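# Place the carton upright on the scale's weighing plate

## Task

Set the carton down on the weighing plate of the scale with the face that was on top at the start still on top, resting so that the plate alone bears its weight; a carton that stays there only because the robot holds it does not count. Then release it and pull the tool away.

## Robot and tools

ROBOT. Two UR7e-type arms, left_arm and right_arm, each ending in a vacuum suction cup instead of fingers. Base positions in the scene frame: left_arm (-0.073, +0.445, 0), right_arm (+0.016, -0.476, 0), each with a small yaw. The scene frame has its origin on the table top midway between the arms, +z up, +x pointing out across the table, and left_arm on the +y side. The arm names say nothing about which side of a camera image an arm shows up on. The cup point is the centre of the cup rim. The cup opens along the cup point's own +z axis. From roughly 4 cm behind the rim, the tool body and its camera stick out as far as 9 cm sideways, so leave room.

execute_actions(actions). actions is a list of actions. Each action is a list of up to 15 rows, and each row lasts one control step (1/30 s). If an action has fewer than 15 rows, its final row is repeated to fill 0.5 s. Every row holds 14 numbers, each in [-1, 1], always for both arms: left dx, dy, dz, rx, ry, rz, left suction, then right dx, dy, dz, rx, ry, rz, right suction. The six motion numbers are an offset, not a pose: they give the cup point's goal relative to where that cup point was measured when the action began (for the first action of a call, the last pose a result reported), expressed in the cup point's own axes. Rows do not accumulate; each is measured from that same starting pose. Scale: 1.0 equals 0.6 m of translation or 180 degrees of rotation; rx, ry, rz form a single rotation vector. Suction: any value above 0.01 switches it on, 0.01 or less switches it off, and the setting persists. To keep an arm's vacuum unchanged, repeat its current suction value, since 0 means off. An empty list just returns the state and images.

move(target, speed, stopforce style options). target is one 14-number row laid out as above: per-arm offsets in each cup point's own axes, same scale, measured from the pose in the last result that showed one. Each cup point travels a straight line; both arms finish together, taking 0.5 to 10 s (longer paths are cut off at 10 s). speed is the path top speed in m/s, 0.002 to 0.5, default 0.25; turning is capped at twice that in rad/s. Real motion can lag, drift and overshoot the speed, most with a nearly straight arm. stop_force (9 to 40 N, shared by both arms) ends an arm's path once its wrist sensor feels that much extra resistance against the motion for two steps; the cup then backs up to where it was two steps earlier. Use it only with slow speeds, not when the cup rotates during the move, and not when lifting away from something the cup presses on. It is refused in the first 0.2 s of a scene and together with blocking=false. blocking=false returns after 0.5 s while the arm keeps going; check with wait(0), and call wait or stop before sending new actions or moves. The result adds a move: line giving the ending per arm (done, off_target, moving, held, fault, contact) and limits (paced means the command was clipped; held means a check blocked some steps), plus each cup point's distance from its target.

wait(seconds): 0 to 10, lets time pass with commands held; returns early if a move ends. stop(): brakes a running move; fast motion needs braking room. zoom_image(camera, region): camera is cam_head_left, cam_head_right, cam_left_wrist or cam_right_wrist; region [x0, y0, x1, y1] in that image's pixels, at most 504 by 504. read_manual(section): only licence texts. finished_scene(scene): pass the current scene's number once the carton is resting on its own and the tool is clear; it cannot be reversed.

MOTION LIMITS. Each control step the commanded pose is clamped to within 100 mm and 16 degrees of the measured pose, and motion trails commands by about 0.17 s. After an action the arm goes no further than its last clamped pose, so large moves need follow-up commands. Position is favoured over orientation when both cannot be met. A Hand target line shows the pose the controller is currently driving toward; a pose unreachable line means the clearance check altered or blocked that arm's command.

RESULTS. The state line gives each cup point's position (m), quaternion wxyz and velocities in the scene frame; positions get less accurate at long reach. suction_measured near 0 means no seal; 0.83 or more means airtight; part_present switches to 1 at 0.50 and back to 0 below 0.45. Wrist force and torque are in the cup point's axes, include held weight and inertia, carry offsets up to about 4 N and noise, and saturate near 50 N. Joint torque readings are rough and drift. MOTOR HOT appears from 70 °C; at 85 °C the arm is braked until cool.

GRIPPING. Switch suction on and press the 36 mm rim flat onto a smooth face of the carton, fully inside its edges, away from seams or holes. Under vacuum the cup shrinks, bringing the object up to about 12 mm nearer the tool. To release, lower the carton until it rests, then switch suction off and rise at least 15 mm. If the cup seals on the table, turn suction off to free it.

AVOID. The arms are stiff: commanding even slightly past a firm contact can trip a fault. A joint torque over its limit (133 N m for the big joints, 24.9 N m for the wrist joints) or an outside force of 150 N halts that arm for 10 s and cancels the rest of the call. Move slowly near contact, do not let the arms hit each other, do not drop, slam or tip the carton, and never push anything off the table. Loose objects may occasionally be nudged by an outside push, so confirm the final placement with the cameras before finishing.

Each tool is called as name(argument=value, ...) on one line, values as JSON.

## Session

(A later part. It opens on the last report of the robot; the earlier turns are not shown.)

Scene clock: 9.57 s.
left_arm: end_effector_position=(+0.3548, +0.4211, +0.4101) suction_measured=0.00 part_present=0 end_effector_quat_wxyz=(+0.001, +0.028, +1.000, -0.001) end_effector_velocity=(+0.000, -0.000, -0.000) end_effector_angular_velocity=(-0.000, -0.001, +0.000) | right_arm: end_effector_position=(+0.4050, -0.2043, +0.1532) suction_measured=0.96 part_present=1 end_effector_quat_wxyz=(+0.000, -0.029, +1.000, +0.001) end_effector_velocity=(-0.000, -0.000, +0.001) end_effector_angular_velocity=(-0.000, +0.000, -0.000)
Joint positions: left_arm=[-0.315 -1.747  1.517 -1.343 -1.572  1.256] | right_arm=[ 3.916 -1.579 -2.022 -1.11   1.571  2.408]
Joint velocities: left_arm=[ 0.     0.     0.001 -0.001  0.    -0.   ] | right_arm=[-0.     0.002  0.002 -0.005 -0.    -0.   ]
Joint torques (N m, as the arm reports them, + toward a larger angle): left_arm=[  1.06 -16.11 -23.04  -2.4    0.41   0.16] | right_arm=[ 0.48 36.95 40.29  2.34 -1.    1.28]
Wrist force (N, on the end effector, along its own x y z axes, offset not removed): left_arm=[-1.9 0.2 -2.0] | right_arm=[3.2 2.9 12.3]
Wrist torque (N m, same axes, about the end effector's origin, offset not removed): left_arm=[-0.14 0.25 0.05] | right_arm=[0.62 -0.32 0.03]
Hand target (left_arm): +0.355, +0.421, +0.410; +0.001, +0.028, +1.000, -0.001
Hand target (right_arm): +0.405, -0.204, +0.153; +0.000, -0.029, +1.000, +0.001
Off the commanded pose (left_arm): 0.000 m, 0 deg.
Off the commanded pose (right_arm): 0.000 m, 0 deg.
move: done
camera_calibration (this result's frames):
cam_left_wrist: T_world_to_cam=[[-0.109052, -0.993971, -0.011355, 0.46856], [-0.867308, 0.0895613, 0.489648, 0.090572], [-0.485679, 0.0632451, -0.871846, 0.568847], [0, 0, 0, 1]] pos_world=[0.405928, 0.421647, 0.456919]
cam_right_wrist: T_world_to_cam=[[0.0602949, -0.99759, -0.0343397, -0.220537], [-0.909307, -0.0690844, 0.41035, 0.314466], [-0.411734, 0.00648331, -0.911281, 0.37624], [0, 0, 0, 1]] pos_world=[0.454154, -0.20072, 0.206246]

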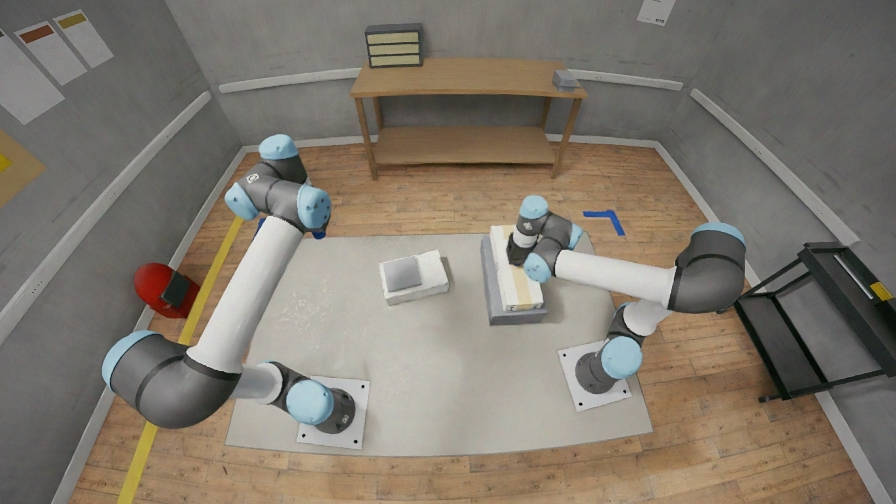

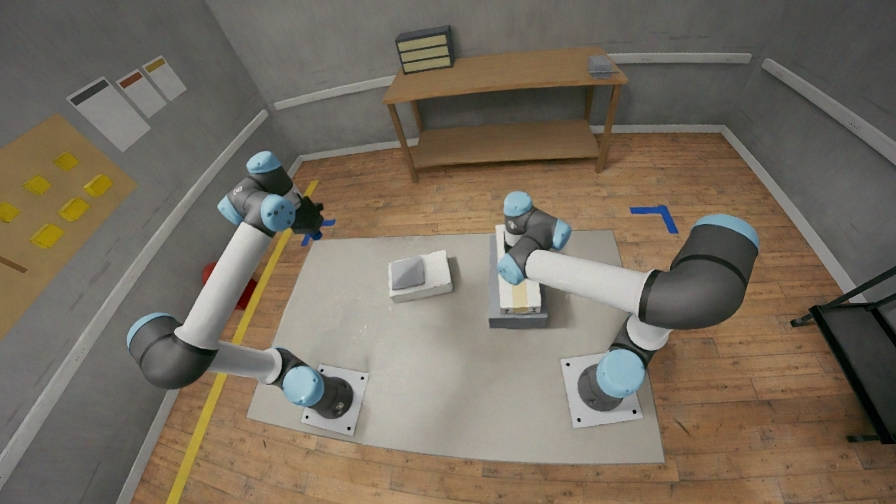

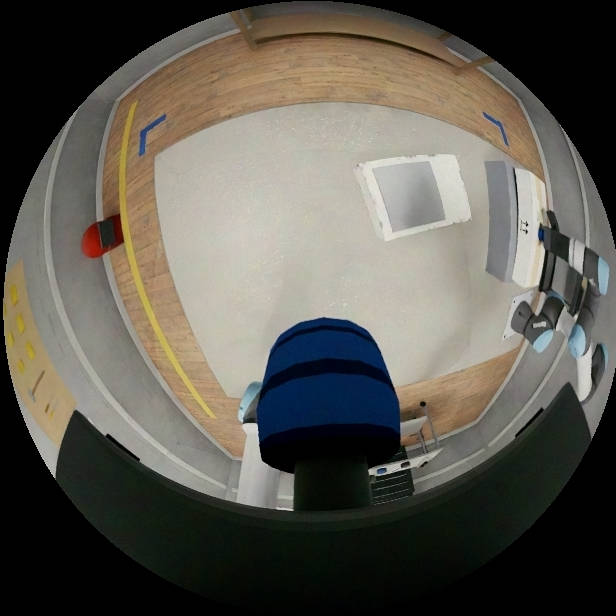

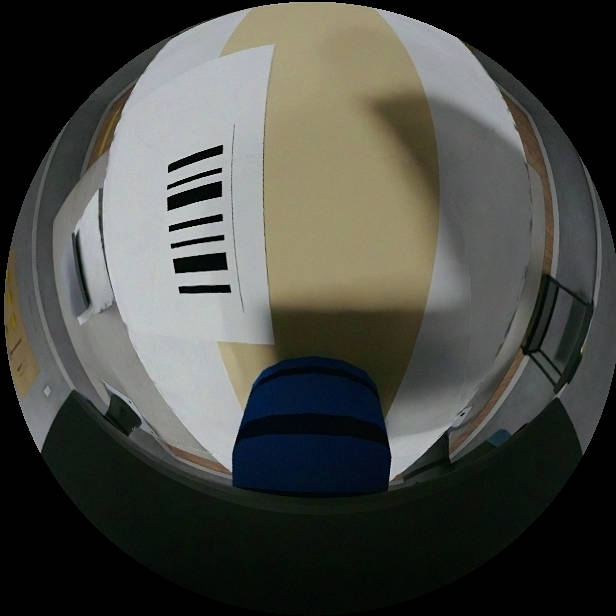

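wait(seconds=0)

wait(seconds=0.1)

wait(seconds=0.1)

zoom_image(camera="cam_left_wrist", region=[460, 140, 610, 310])

Scene clock: 9.93 s.
left_arm: end_effector_position=(+0.3548, +0.4211, +0.4101) suction_measured=0.00 part_present=0 end_effector_quat_wxyz=(+0.001, +0.028, +1.000, -0.001) end_effector_velocity=(-0.000, -0.000, +0.000) end_effector_angular_velocity=(-0.001, +0.001, +0.001) | right_arm: end_effector_position=(+0.4050, -0.2043, +0.1533) suction_measured=0.96 part_present=1 end_effector_quat_wxyz=(+0.000, -0.029, +1.000, +0.001) end_effector_velocity=(+0.000, -0.000, +0.000) end_effector_angular_velocity=(-0.000, -0.000, +0.000)
Joint positions: left_arm=[-0.315 -1.747  1.517 -1.343 -1.572  1.256] | right_arm=[ 3.916 -1.579 -2.021 -1.11   1.571  2.408]
Joint velocities: left_arm=[ 0.     0.001 -0.001  0.001 -0.001 -0.   ] | right_arm=[-0.    -0.     0.    -0.    -0.    -0.001]
Joint torques (N m, as the arm reports them, + toward a larger angle): left_arm=[  0.6  -16.29 -22.42  -2.35   0.73   0.1 ] | right_arm=[-0.19 37.3  39.91  2.36 -0.95  1.29]
Wrist force (N, on the end effector, along its own x y z axes, offset not removed): left_arm=[-3.6 2.5 2.5] | right_arm=[3.2 2.1 13.6]
Wrist torque (N m, same axes, about the end effector's origin, offset not removed): left_arm=[0.32 0.44 0.06] | right_arm=[0.41 -0.16 0.21]
Hand target (left_arm): +0.355, +0.421, +0.410; +0.001, +0.028, +1.000, -0.001
Hand target (right_arm): +0.405, -0.204, +0.153; +0.000, -0.029, +1.000, +0.001
Off the commanded pose (left_arm): 0.000 m, 0 deg.
Off the commanded pose (right_arm): 0.000 m, 0 deg.
camera_calibration (this result's frames):
cam_left_wrist: T_world_to_cam=[[-0.109051, -0.993971, -0.0113548, 0.46856], [-0.867308, 0.0895614, 0.489648, 0.090572], [-0.485679, 0.0632449, -0.871846, 0.568847], [0, 0, 0, 1]] pos_world=[0.405928, 0.421647, 0.456919]
cam_right_wrist: T_world_to_cam=[[0.0602946, -0.99759, -0.0343356, -0.220532], [-0.909306, -0.0690825, 0.410354, 0.31441], [-0.411737, 0.00647947, -0.91128, 0.376363], [0, 0, 0, 1]] pos_world=[0.454155, -0.200719, 0.206381]

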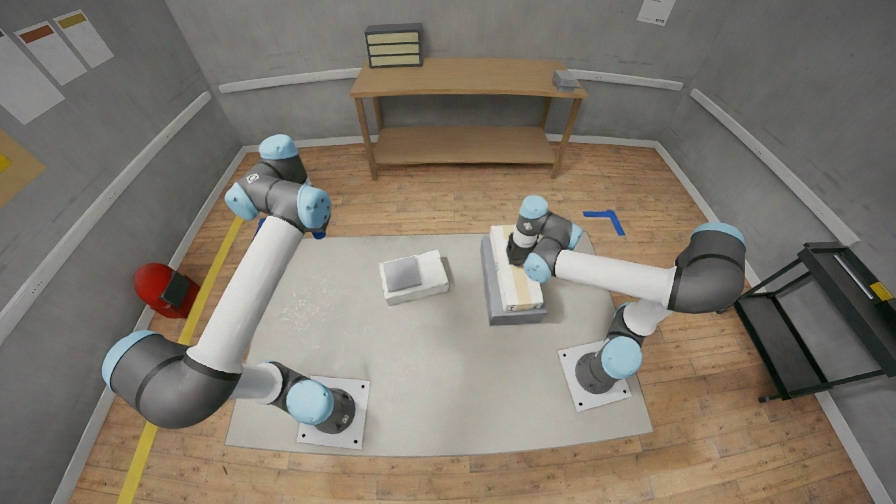

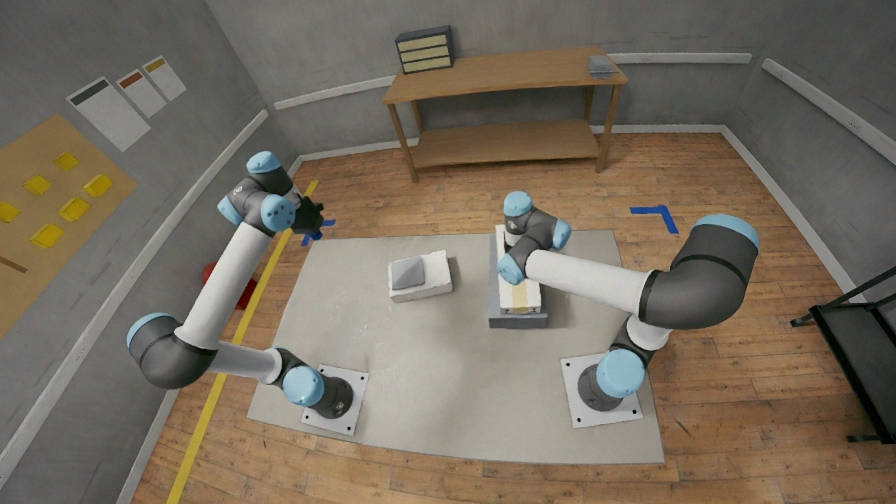

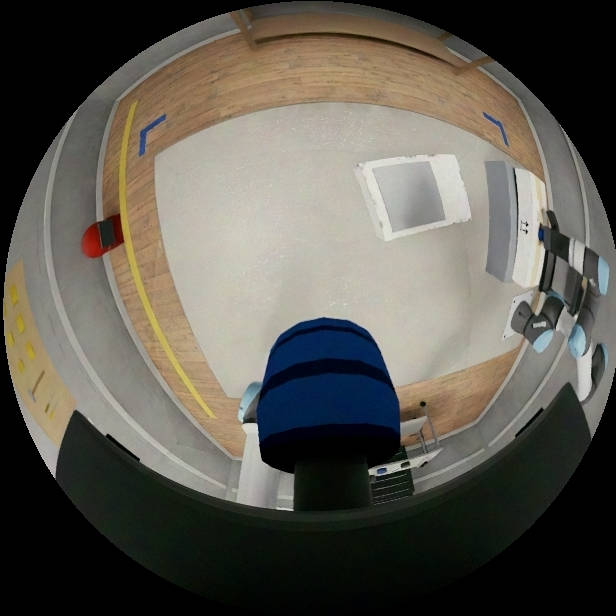

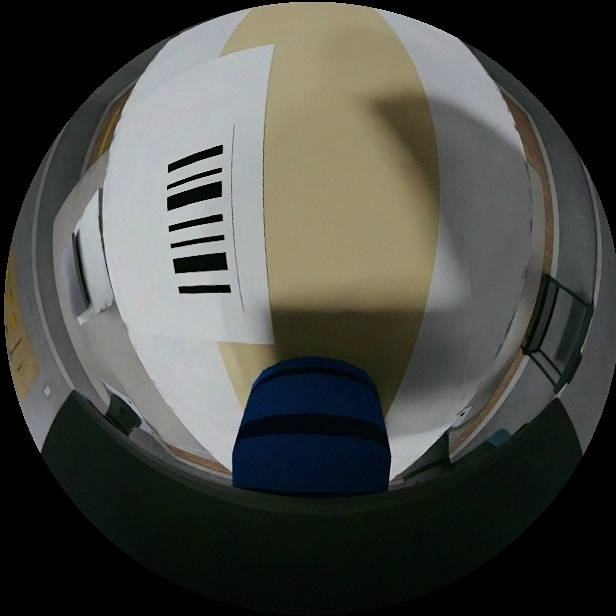

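Scene clock: 10.03 s.
left_arm: end_effector_position=(+0.3548, +0.4211, +0.4101) suction_measured=0.00 part_present=0 end_effector_quat_wxyz=(+0.001, +0.028, +1.000, -0.001) end_effector_velocity=(+0.000, +0.000, -0.000) end_effector_angular_velocity=(+0.001, -0.000, -0.001) | right_arm: end_effector_position=(+0.4050, -0.2043, +0.1533) suction_measured=0.96 part_present=1 end_effector_quat_wxyz=(+0.000, -0.029, +1.000, +0.001) end_effector_velocity=(+0.000, +0.000, -0.000) end_effector_angular_velocity=(-0.000, +0.000, +0.001)
Joint positions: left_arm=[-0.315 -1.747  1.517 -1.343 -1.572  1.256] | right_arm=[ 3.916 -1.579 -2.021 -1.11   1.571  2.408]
Joint velocities: left_arm=[ 0.     0.    -0.    -0.     0.001  0.001] | right_arm=[ 0.    -0.     0.    -0.     0.    -0.001]
Joint torques (N m, as the arm reports them, + toward a larger angle): left_arm=[  1.5  -15.97 -23.8   -2.29   0.54   0.21] | right_arm=[-0.03 37.05 40.81  2.36 -0.9   1.26]
Wrist force (N, on the end effector, along its own x y z axes, offset not removed): left_arm=[-1.3 1.0 0.2] | right_arm=[3.1 -0.3 15.1]
Wrist torque (N m, same axes, about the end effector's origin, offset not removed): left_arm=[0.07 -0.09 0.02] | right_arm=[0.09 -0.26 0.10]
Hand target (left_arm): +0.355, +0.421, +0.410; +0.001, +0.028, +1.000, -0.001
Hand target (right_arm): +0.405, -0.204, +0.153; +0.000, -0.029, +1.000, +0.001
Off the commanded pose (left_arm): 0.000 m, 0 deg.
Off the commanded pose (right_arm): 0.000 m, 0 deg.
wait: 0.10 s; no rest
camera_calibration (this result's frames):
cam_left_wrist: T_world_to_cam=[[-0.109052, -0.993971, -0.0113549, 0.46856], [-0.867309, 0.0895615, 0.489648, 0.0905719], [-0.485679, 0.063245, -0.871847, 0.568847], [0, 0, 0, 1]] pos_world=[0.405928, 0.421647, 0.456919]
cam_right_wrist: T_world_to_cam=[[0.0602949, -0.99759, -0.0343359, -0.220532], [-0.909306, -0.0690828, 0.410353, 0.31441], [-0.411736, 0.00647967, -0.91128, 0.376365], [0, 0, 0, 1]] pos_world=[0.454155, -0.200719, 0.206382]

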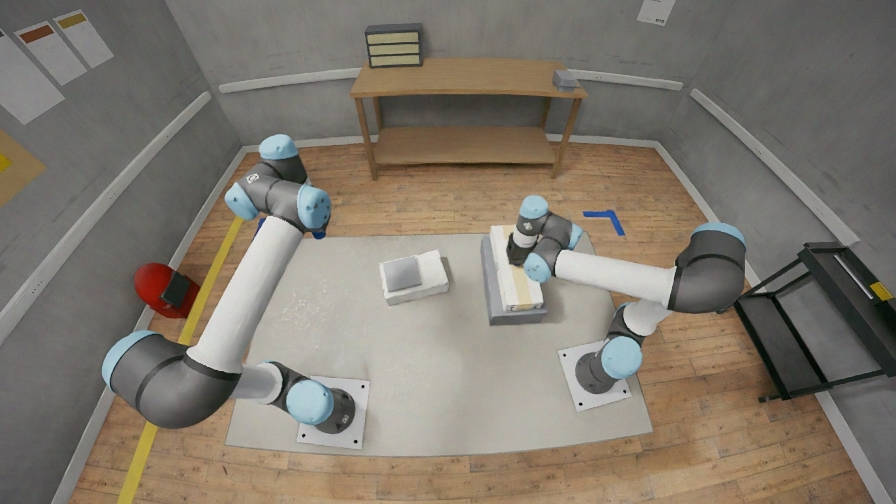

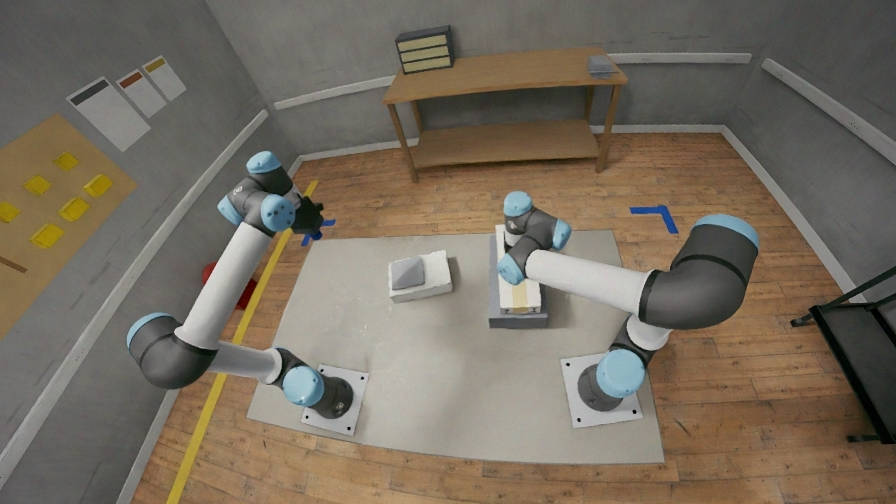

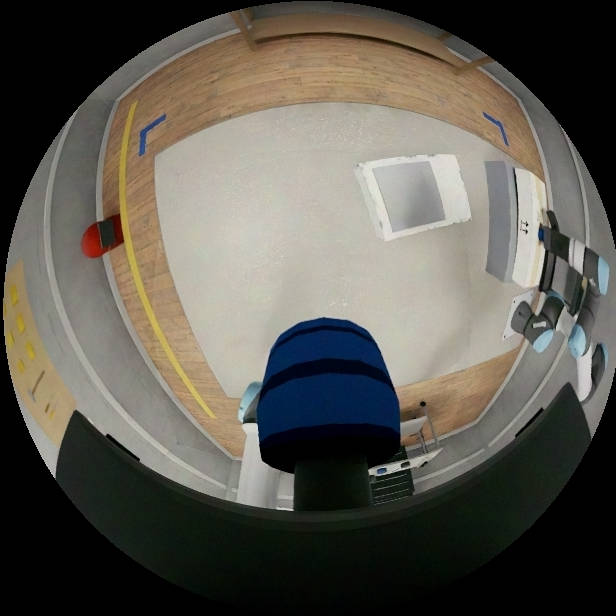

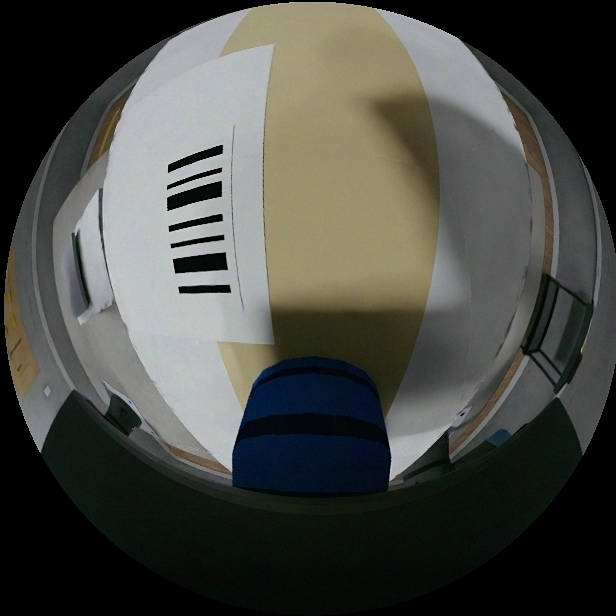

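Scene clock: 10.13 s.
left_arm: end_effector_position=(+0.3548, +0.4211, +0.4101) suction_measured=0.00 part_present=0 end_effector_quat_wxyz=(+0.001, +0.028, +1.000, -0.001) end_effector_velocity=(-0.000, -0.000, +0.000) end_effector_angular_velocity=(-0.001, -0.000, +0.001) | right_arm: end_effector_position=(+0.4050, -0.2043, +0.1533) suction_measured=0.96 part_present=1 end_effector_quat_wxyz=(+0.000, -0.029, +1.000, +0.001) end_effector_velocity=(-0.000, +0.000, -0.000) end_effector_angular_velocity=(-0.000, -0.000, +0.001)
Joint positions: left_arm=[-0.315 -1.747  1.517 -1.343 -1.572  1.256] | right_arm=[ 3.916 -1.579 -2.021 -1.11   1.571  2.408]
Joint velocities: left_arm=[-0.    -0.    -0.    -0.    -0.001 -0.001] | right_arm=[ 0.001  0.    -0.    -0.    -0.    -0.   ]
Joint torques (N m, as the arm reports them, + toward a larger angle): left_arm=[  0.98 -15.39 -23.57  -2.39   0.46   0.14] | right_arm=[-0.08 36.15 40.35  2.26 -0.96  1.34]
Wrist force (N, on the end effector, along its own x y z axes, offset not removed): left_arm=[-4.7 0.4 -1.7] | right_arm=[4.1 -0.5 14.1]
Wrist torque (N m, same axes, about the end effector's origin, offset not removed): left_arm=[0.03 0.51 0.16] | right_arm=[0.01 -0.41 0.10]
Hand target (left_arm): +0.355, +0.421, +0.410; +0.001, +0.028, +1.000, -0.001
Hand target (right_arm): +0.405, -0.204, +0.153; +0.000, -0.029, +1.000, +0.001
Off the commanded pose (left_arm): 0.000 m, 0 deg.
Off the commanded pose (right_arm): 0.000 m, 0 deg.
wait: 0.10 s; no rest
camera_calibration (this result's frames):
cam_left_wrist: T_world_to_cam=[[-0.109052, -0.993971, -0.011355, 0.468561], [-0.867309, 0.0895616, 0.489647, 0.090572], [-0.485678, 0.0632452, -0.871847, 0.568847], [0, 0, 0, 1]] pos_world=[0.405928, 0.421647, 0.456919]
cam_right_wrist: T_world_to_cam=[[0.0602947, -0.99759, -0.0343361, -0.220532], [-0.909306, -0.0690828, 0.410353, 0.31441], [-0.411736, 0.00647992, -0.91128, 0.376365], [0, 0, 0, 1]] pos_world=[0.454155, -0.200719, 0.206383]

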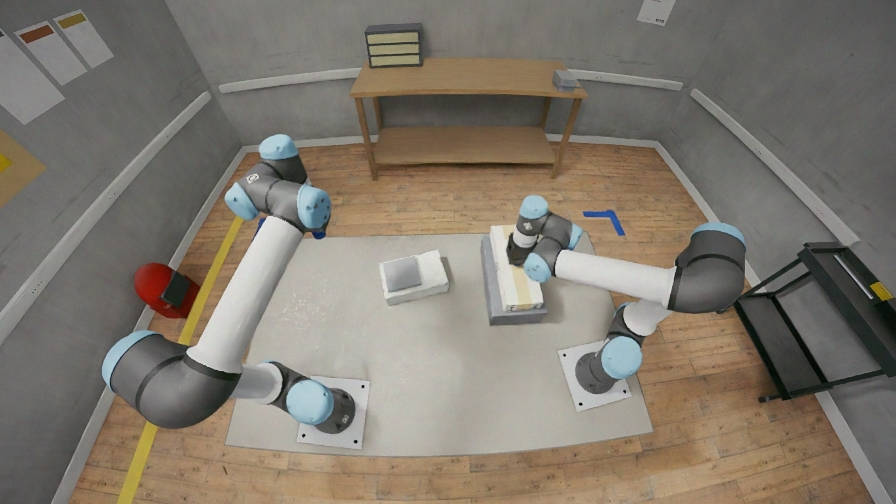

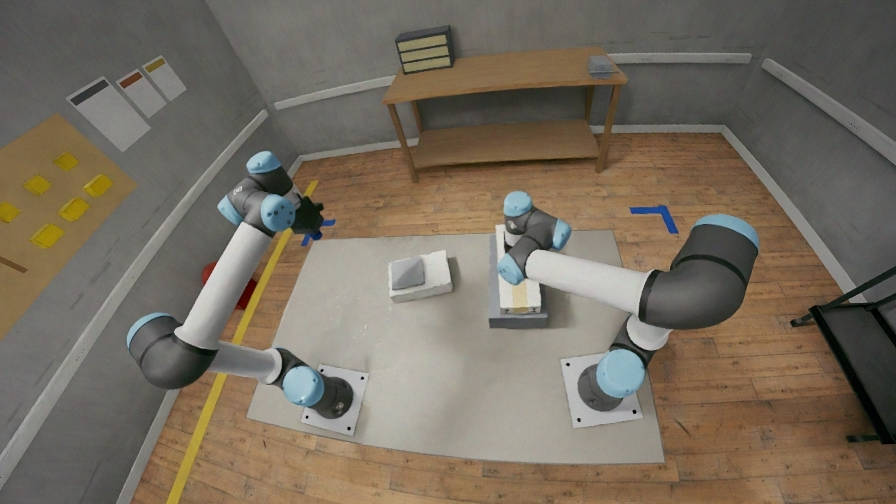

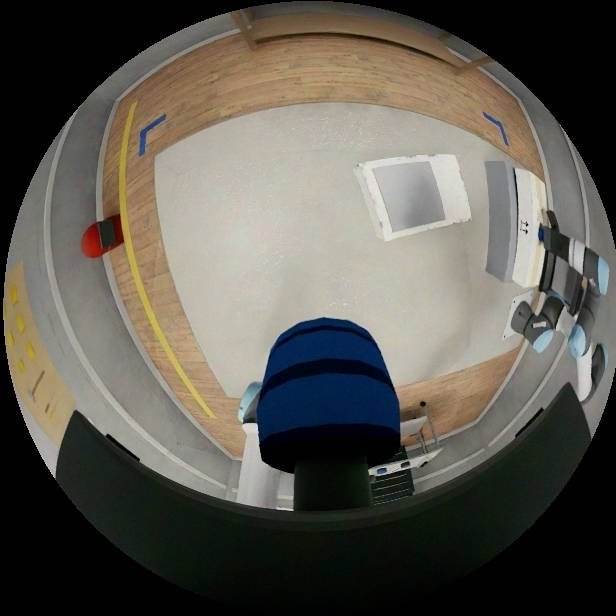

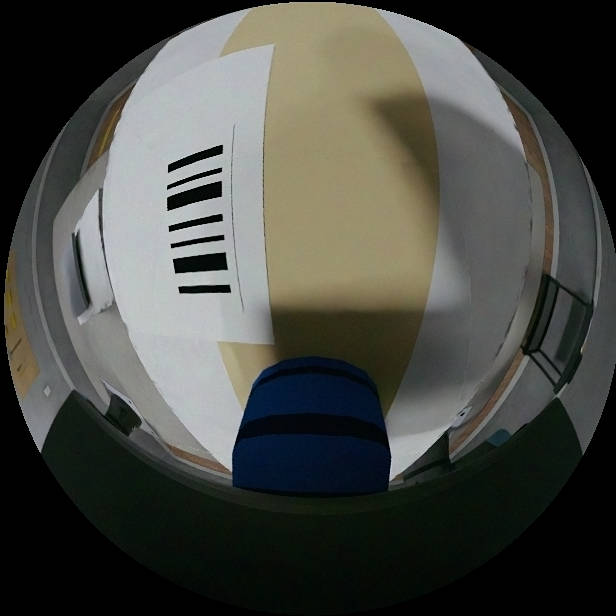

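Region (460, 140, 610, 310) of cam_left_wrist's 616x616 image, scaled by 2.965, with more detail than that image has; it fills the left 445 columns of this view, and the rest is white.

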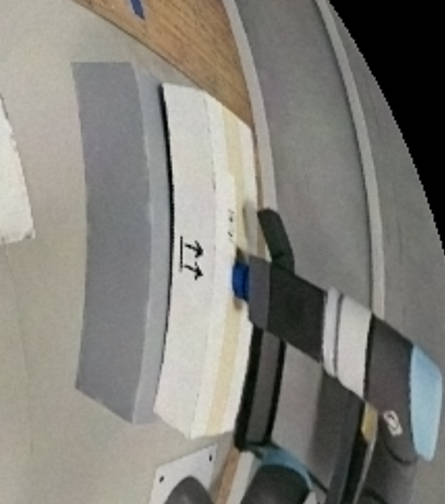

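move(target=[0,0,0,0,0,0,0, 0,0,0.015,0,0,0,1], speed=0.02)

execute_actions(actions=[[[0,0,0,0,0,0,0,0,0,0,0,0,0,0],[0,0,0,0,0,0,0,0,0,0,0,0,0,0],[0,0,0,0,0,0,0,0,0,0,0,0,0,0],[0,0,0,0,0,0,0,0,0,0,0,0,0,0],[0,0,0,0,0,0,0,0,0,0,0,0,0,0],[0,0,0,0,0,0,0,0,0,-0.002,0,0,0,0],[0,0,0,0,0,0,0,0,0,-0.005,0,0,0,0],[0,0,0,0,0,0,0,0,0,-0.009,0,0,0,0],[0,0,0,0,0,0,0,0,0,-0.014,0,0,0,0],[0,0,0,0,0,0,0,0,0,-0.019,0,0,0,0],[0,0,0,0,0,0,0,0,0,-0.024,0,0,0,0],[0,0,0,0,0,0,0,0,0,-0.029,0,0,0,0],[0,0,0,0,0,0,0,0,0,-0.033,0,0,0,0],[0,0,0,0,0,0,0,0,0,-0.036,0,0,0,0],[0,0,0,0,0,0,0,0,0,-0.038,0,0,0,0]]])

Scene clock: 11.33 s.
left_arm: end_effector_position=(+0.3548, +0.4211, +0.4101) suction_measured=0.00 part_present=0 end_effector_quat_wxyz=(+0.001, +0.028, +1.000, -0.001) end_effector_velocity=(-0.000, +0.000, -0.000) end_effector_angular_velocity=(+0.001, -0.000, +0.001) | right_arm: end_effector_position=(+0.4050, -0.2043, +0.1445) suction_measured=0.96 part_present=1 end_effector_quat_wxyz=(+0.000, -0.029, +1.000, +0.001) end_effector_velocity=(-0.000, -0.000, -0.002) end_effector_angular_velocity=(-0.000, +0.001, -0.000)
Joint positions: left_arm=[-0.315 -1.747  1.517 -1.343 -1.572  1.256] | right_arm=[ 3.916 -1.59  -2.036 -1.085  1.571  2.408]
Joint velocities: left_arm=[-0.001 -0.     0.001 -0.     0.001 -0.002] | right_arm=[ 0.    -0.003 -0.004  0.006  0.001  0.001]
Joint torques (N m, as the arm reports them, + toward a larger angle): left_arm=[  1.51 -15.58 -23.73  -2.37   0.46   0.08] | right_arm=[ 0.96 19.98 11.64  3.55 -0.92  1.31]
Wrist force (N, on the end effector, along its own x y z axes, offset not removed): left_arm=[-0.2 -0.8 1.2] | right_arm=[-3.4 2.2 10.8]
Wrist torque (N m, same axes, about the end effector's origin, offset not removed): left_arm=[-0.15 0.17 0.11] | right_arm=[0.40 0.13 0.04]
Hand target (left_arm): +0.355, +0.421, +0.410; +0.001, +0.028, +1.000, -0.001
Hand target (right_arm): +0.405, -0.204, +0.144; +0.000, -0.029, +1.000, +0.001
Off the commanded pose (left_arm): 0.000 m, 0 deg.
Off the commanded pose (right_arm): 0.000 m, 0 deg.
move: done
camera_calibration (this result's frames):
cam_left_wrist: T_world_to_cam=[[-0.109051, -0.993971, -0.0113549, 0.46856], [-0.867309, 0.0895613, 0.489647, 0.0905721], [-0.485679, 0.063245, -0.871847, 0.568847], [0, 0, 0, 1]] pos_world=[0.405928, 0.421647, 0.456919]
cam_right_wrist: T_world_to_cam=[[0.0602921, -0.99759, -0.0343364, -0.220834], [-0.909306, -0.0690805, 0.410353, 0.318032], [-0.411736, 0.00648125, -0.91128, 0.368323], [0, 0, 0, 1]] pos_world=[0.454155, -0.200719, 0.197558]

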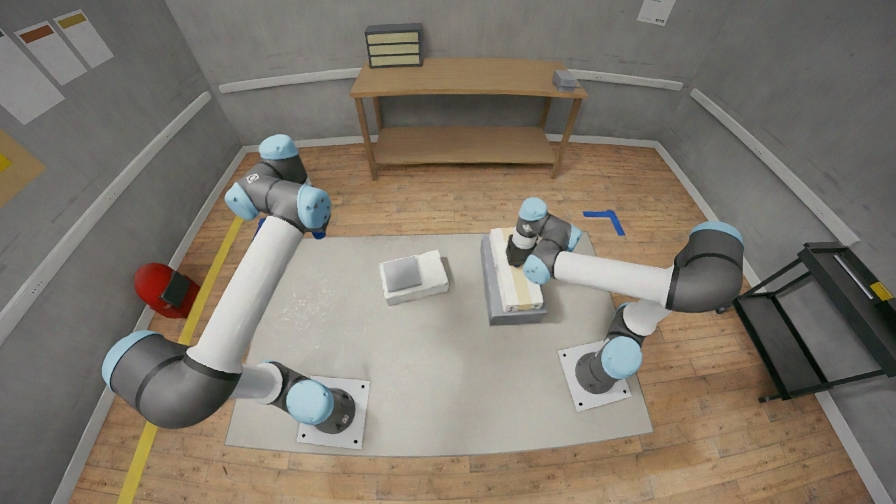

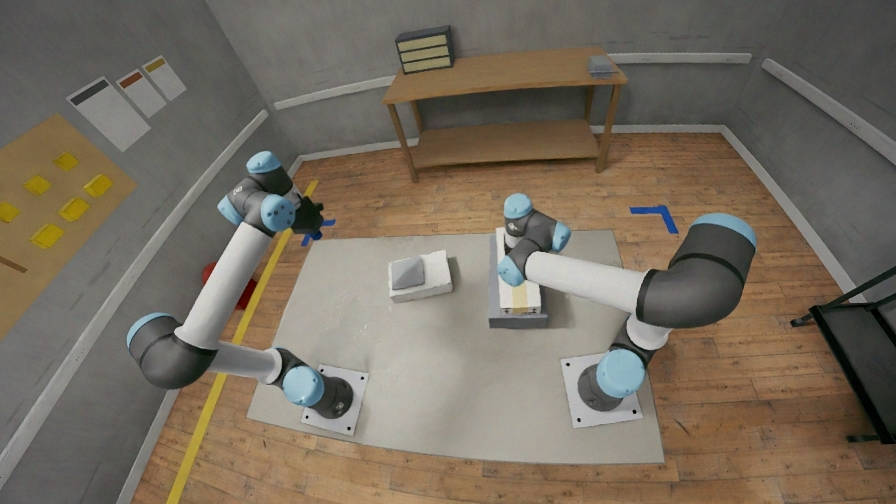

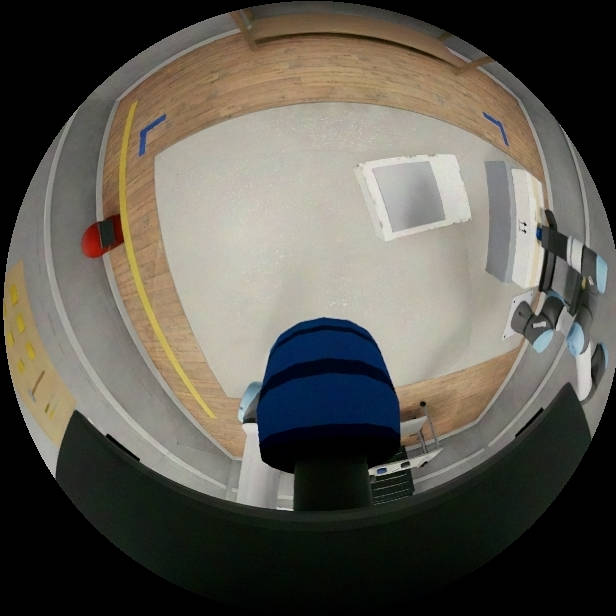

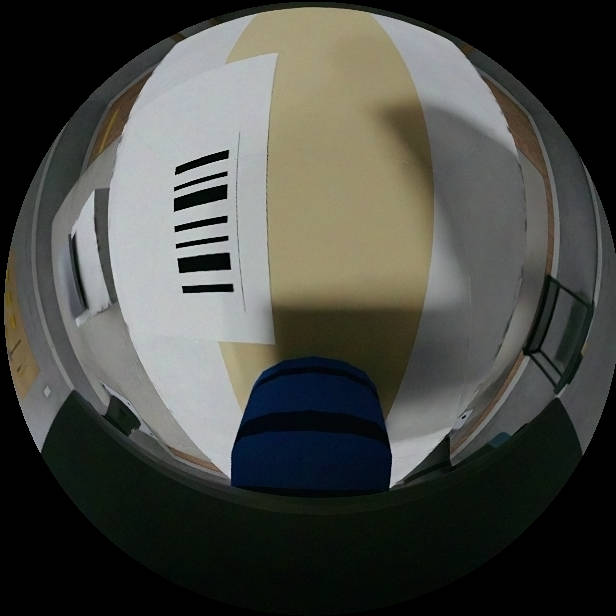

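Scene clock: 11.83 s.
left_arm: end_effector_position=(+0.3548, +0.4211, +0.4101) suction_measured=0.00 part_present=0 end_effector_quat_wxyz=(+0.001, +0.028, +1.000, -0.001) end_effector_velocity=(+0.001, -0.000, +0.000) end_effector_angular_velocity=(-0.000, -0.001, -0.003) | right_arm: end_effector_position=(+0.4050, -0.2043, +0.1597) suction_measured=0.00 part_present=0 end_effector_quat_wxyz=(+0.000, -0.029, +1.000, +0.001) end_effector_velocity=(+0.000, +0.000, +0.068) end_effector_angular_velocity=(+0.002, -0.002, +0.001)
Joint positions: left_arm=[-0.315 -1.747  1.517 -1.343 -1.572  1.256] | right_arm=[ 3.916 -1.572 -2.011 -1.128  1.571  2.408]
Joint velocities: left_arm=[-0.001  0.001 -0.    -0.001 -0.     0.002] | right_arm=[ 0.     0.076  0.114 -0.187 -0.    -0.001]
Joint torques (N m, as the arm reports them, + toward a larger angle): left_arm=[  2.58 -16.01 -22.8   -2.58   0.51  -0.03] | right_arm=[-3.18 29.89 35.46  0.91 -1.13  0.09]
Wrist force (N, on the end effector, along its own x y z axes, offset not removed): left_arm=[-3.4 2.6 1.1] | right_arm=[1.1 2.1 0.7]
Wrist torque (N m, same axes, about the end effector's origin, offset not removed): left_arm=[0.34 0.43 0.08] | right_arm=[0.40 0.01 0.16]
Hand target (left_arm): +0.355, +0.421, +0.410; +0.001, +0.028, +1.000, -0.001
Hand target (right_arm): +0.405, -0.204, +0.167; +0.000, -0.029, +1.000, +0.001
Off the commanded pose (left_arm): 0.000 m, 0 deg.
Off the commanded pose (right_arm): 0.008 m, 0 deg.
camera_calibration (this result's frames):
cam_left_wrist: T_world_to_cam=[[-0.109052, -0.993971, -0.0113549, 0.46856], [-0.867309, 0.0895615, 0.489647, 0.090572], [-0.485678, 0.0632451, -0.871847, 0.568847], [0, 0, 0, 1]] pos_world=[0.405928, 0.421647, 0.456919]
cam_right_wrist: T_world_to_cam=[[0.0602993, -0.997581, -0.0345882, -0.220262], [-0.909394, -0.0691893, 0.410142, 0.311852], [-0.411543, 0.00672304, -0.911366, 0.382159], [0, 0, 0, 1]] pos_world=[0.454153, -0.200722, 0.212764]

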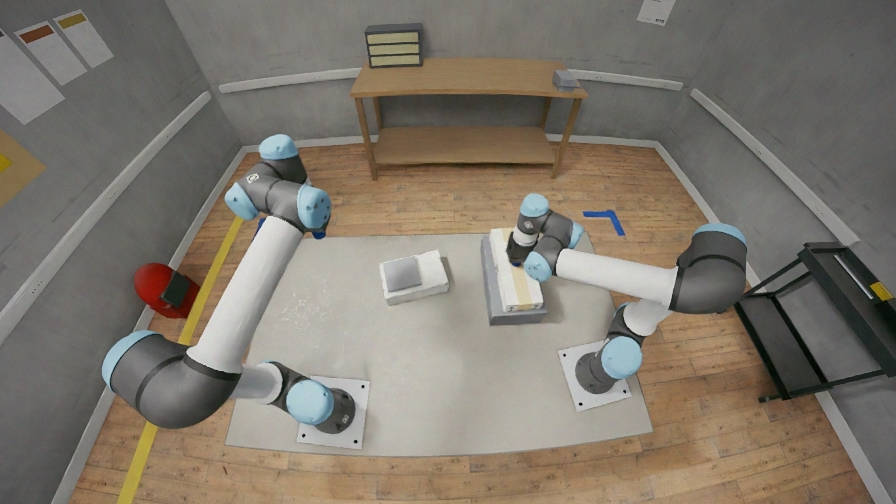

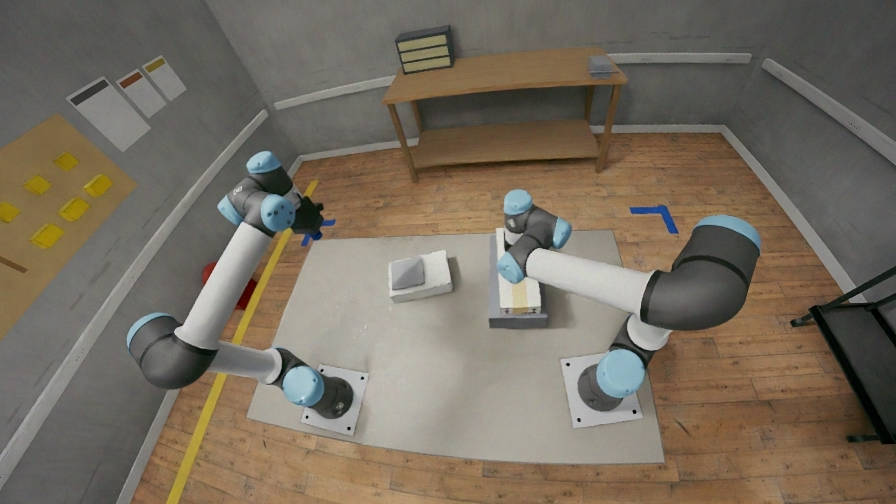

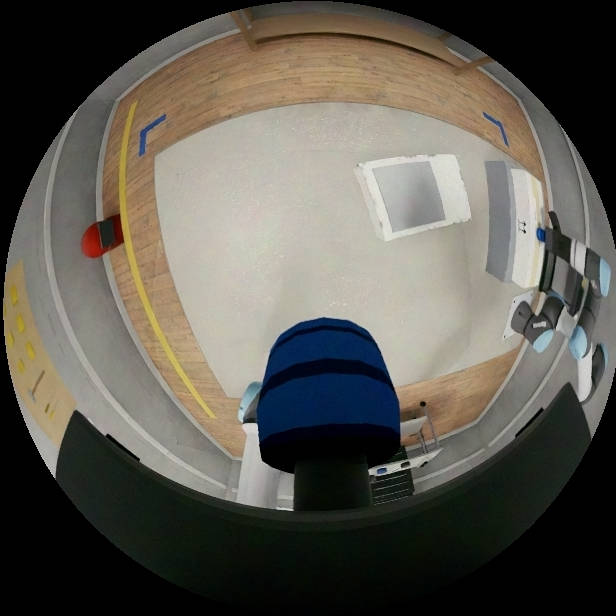

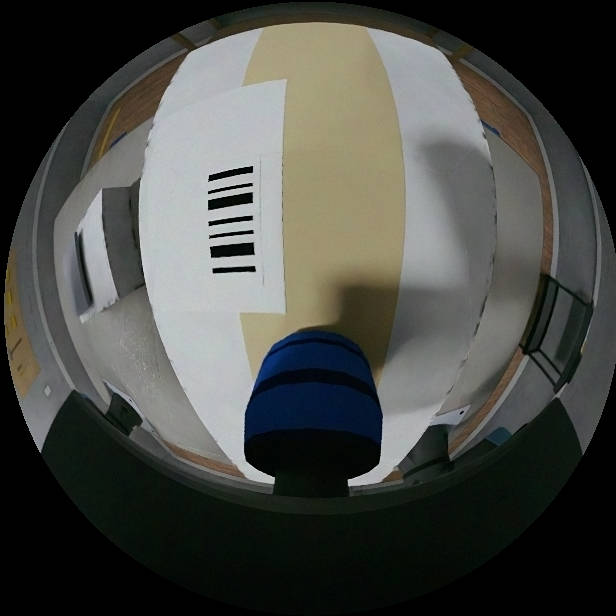

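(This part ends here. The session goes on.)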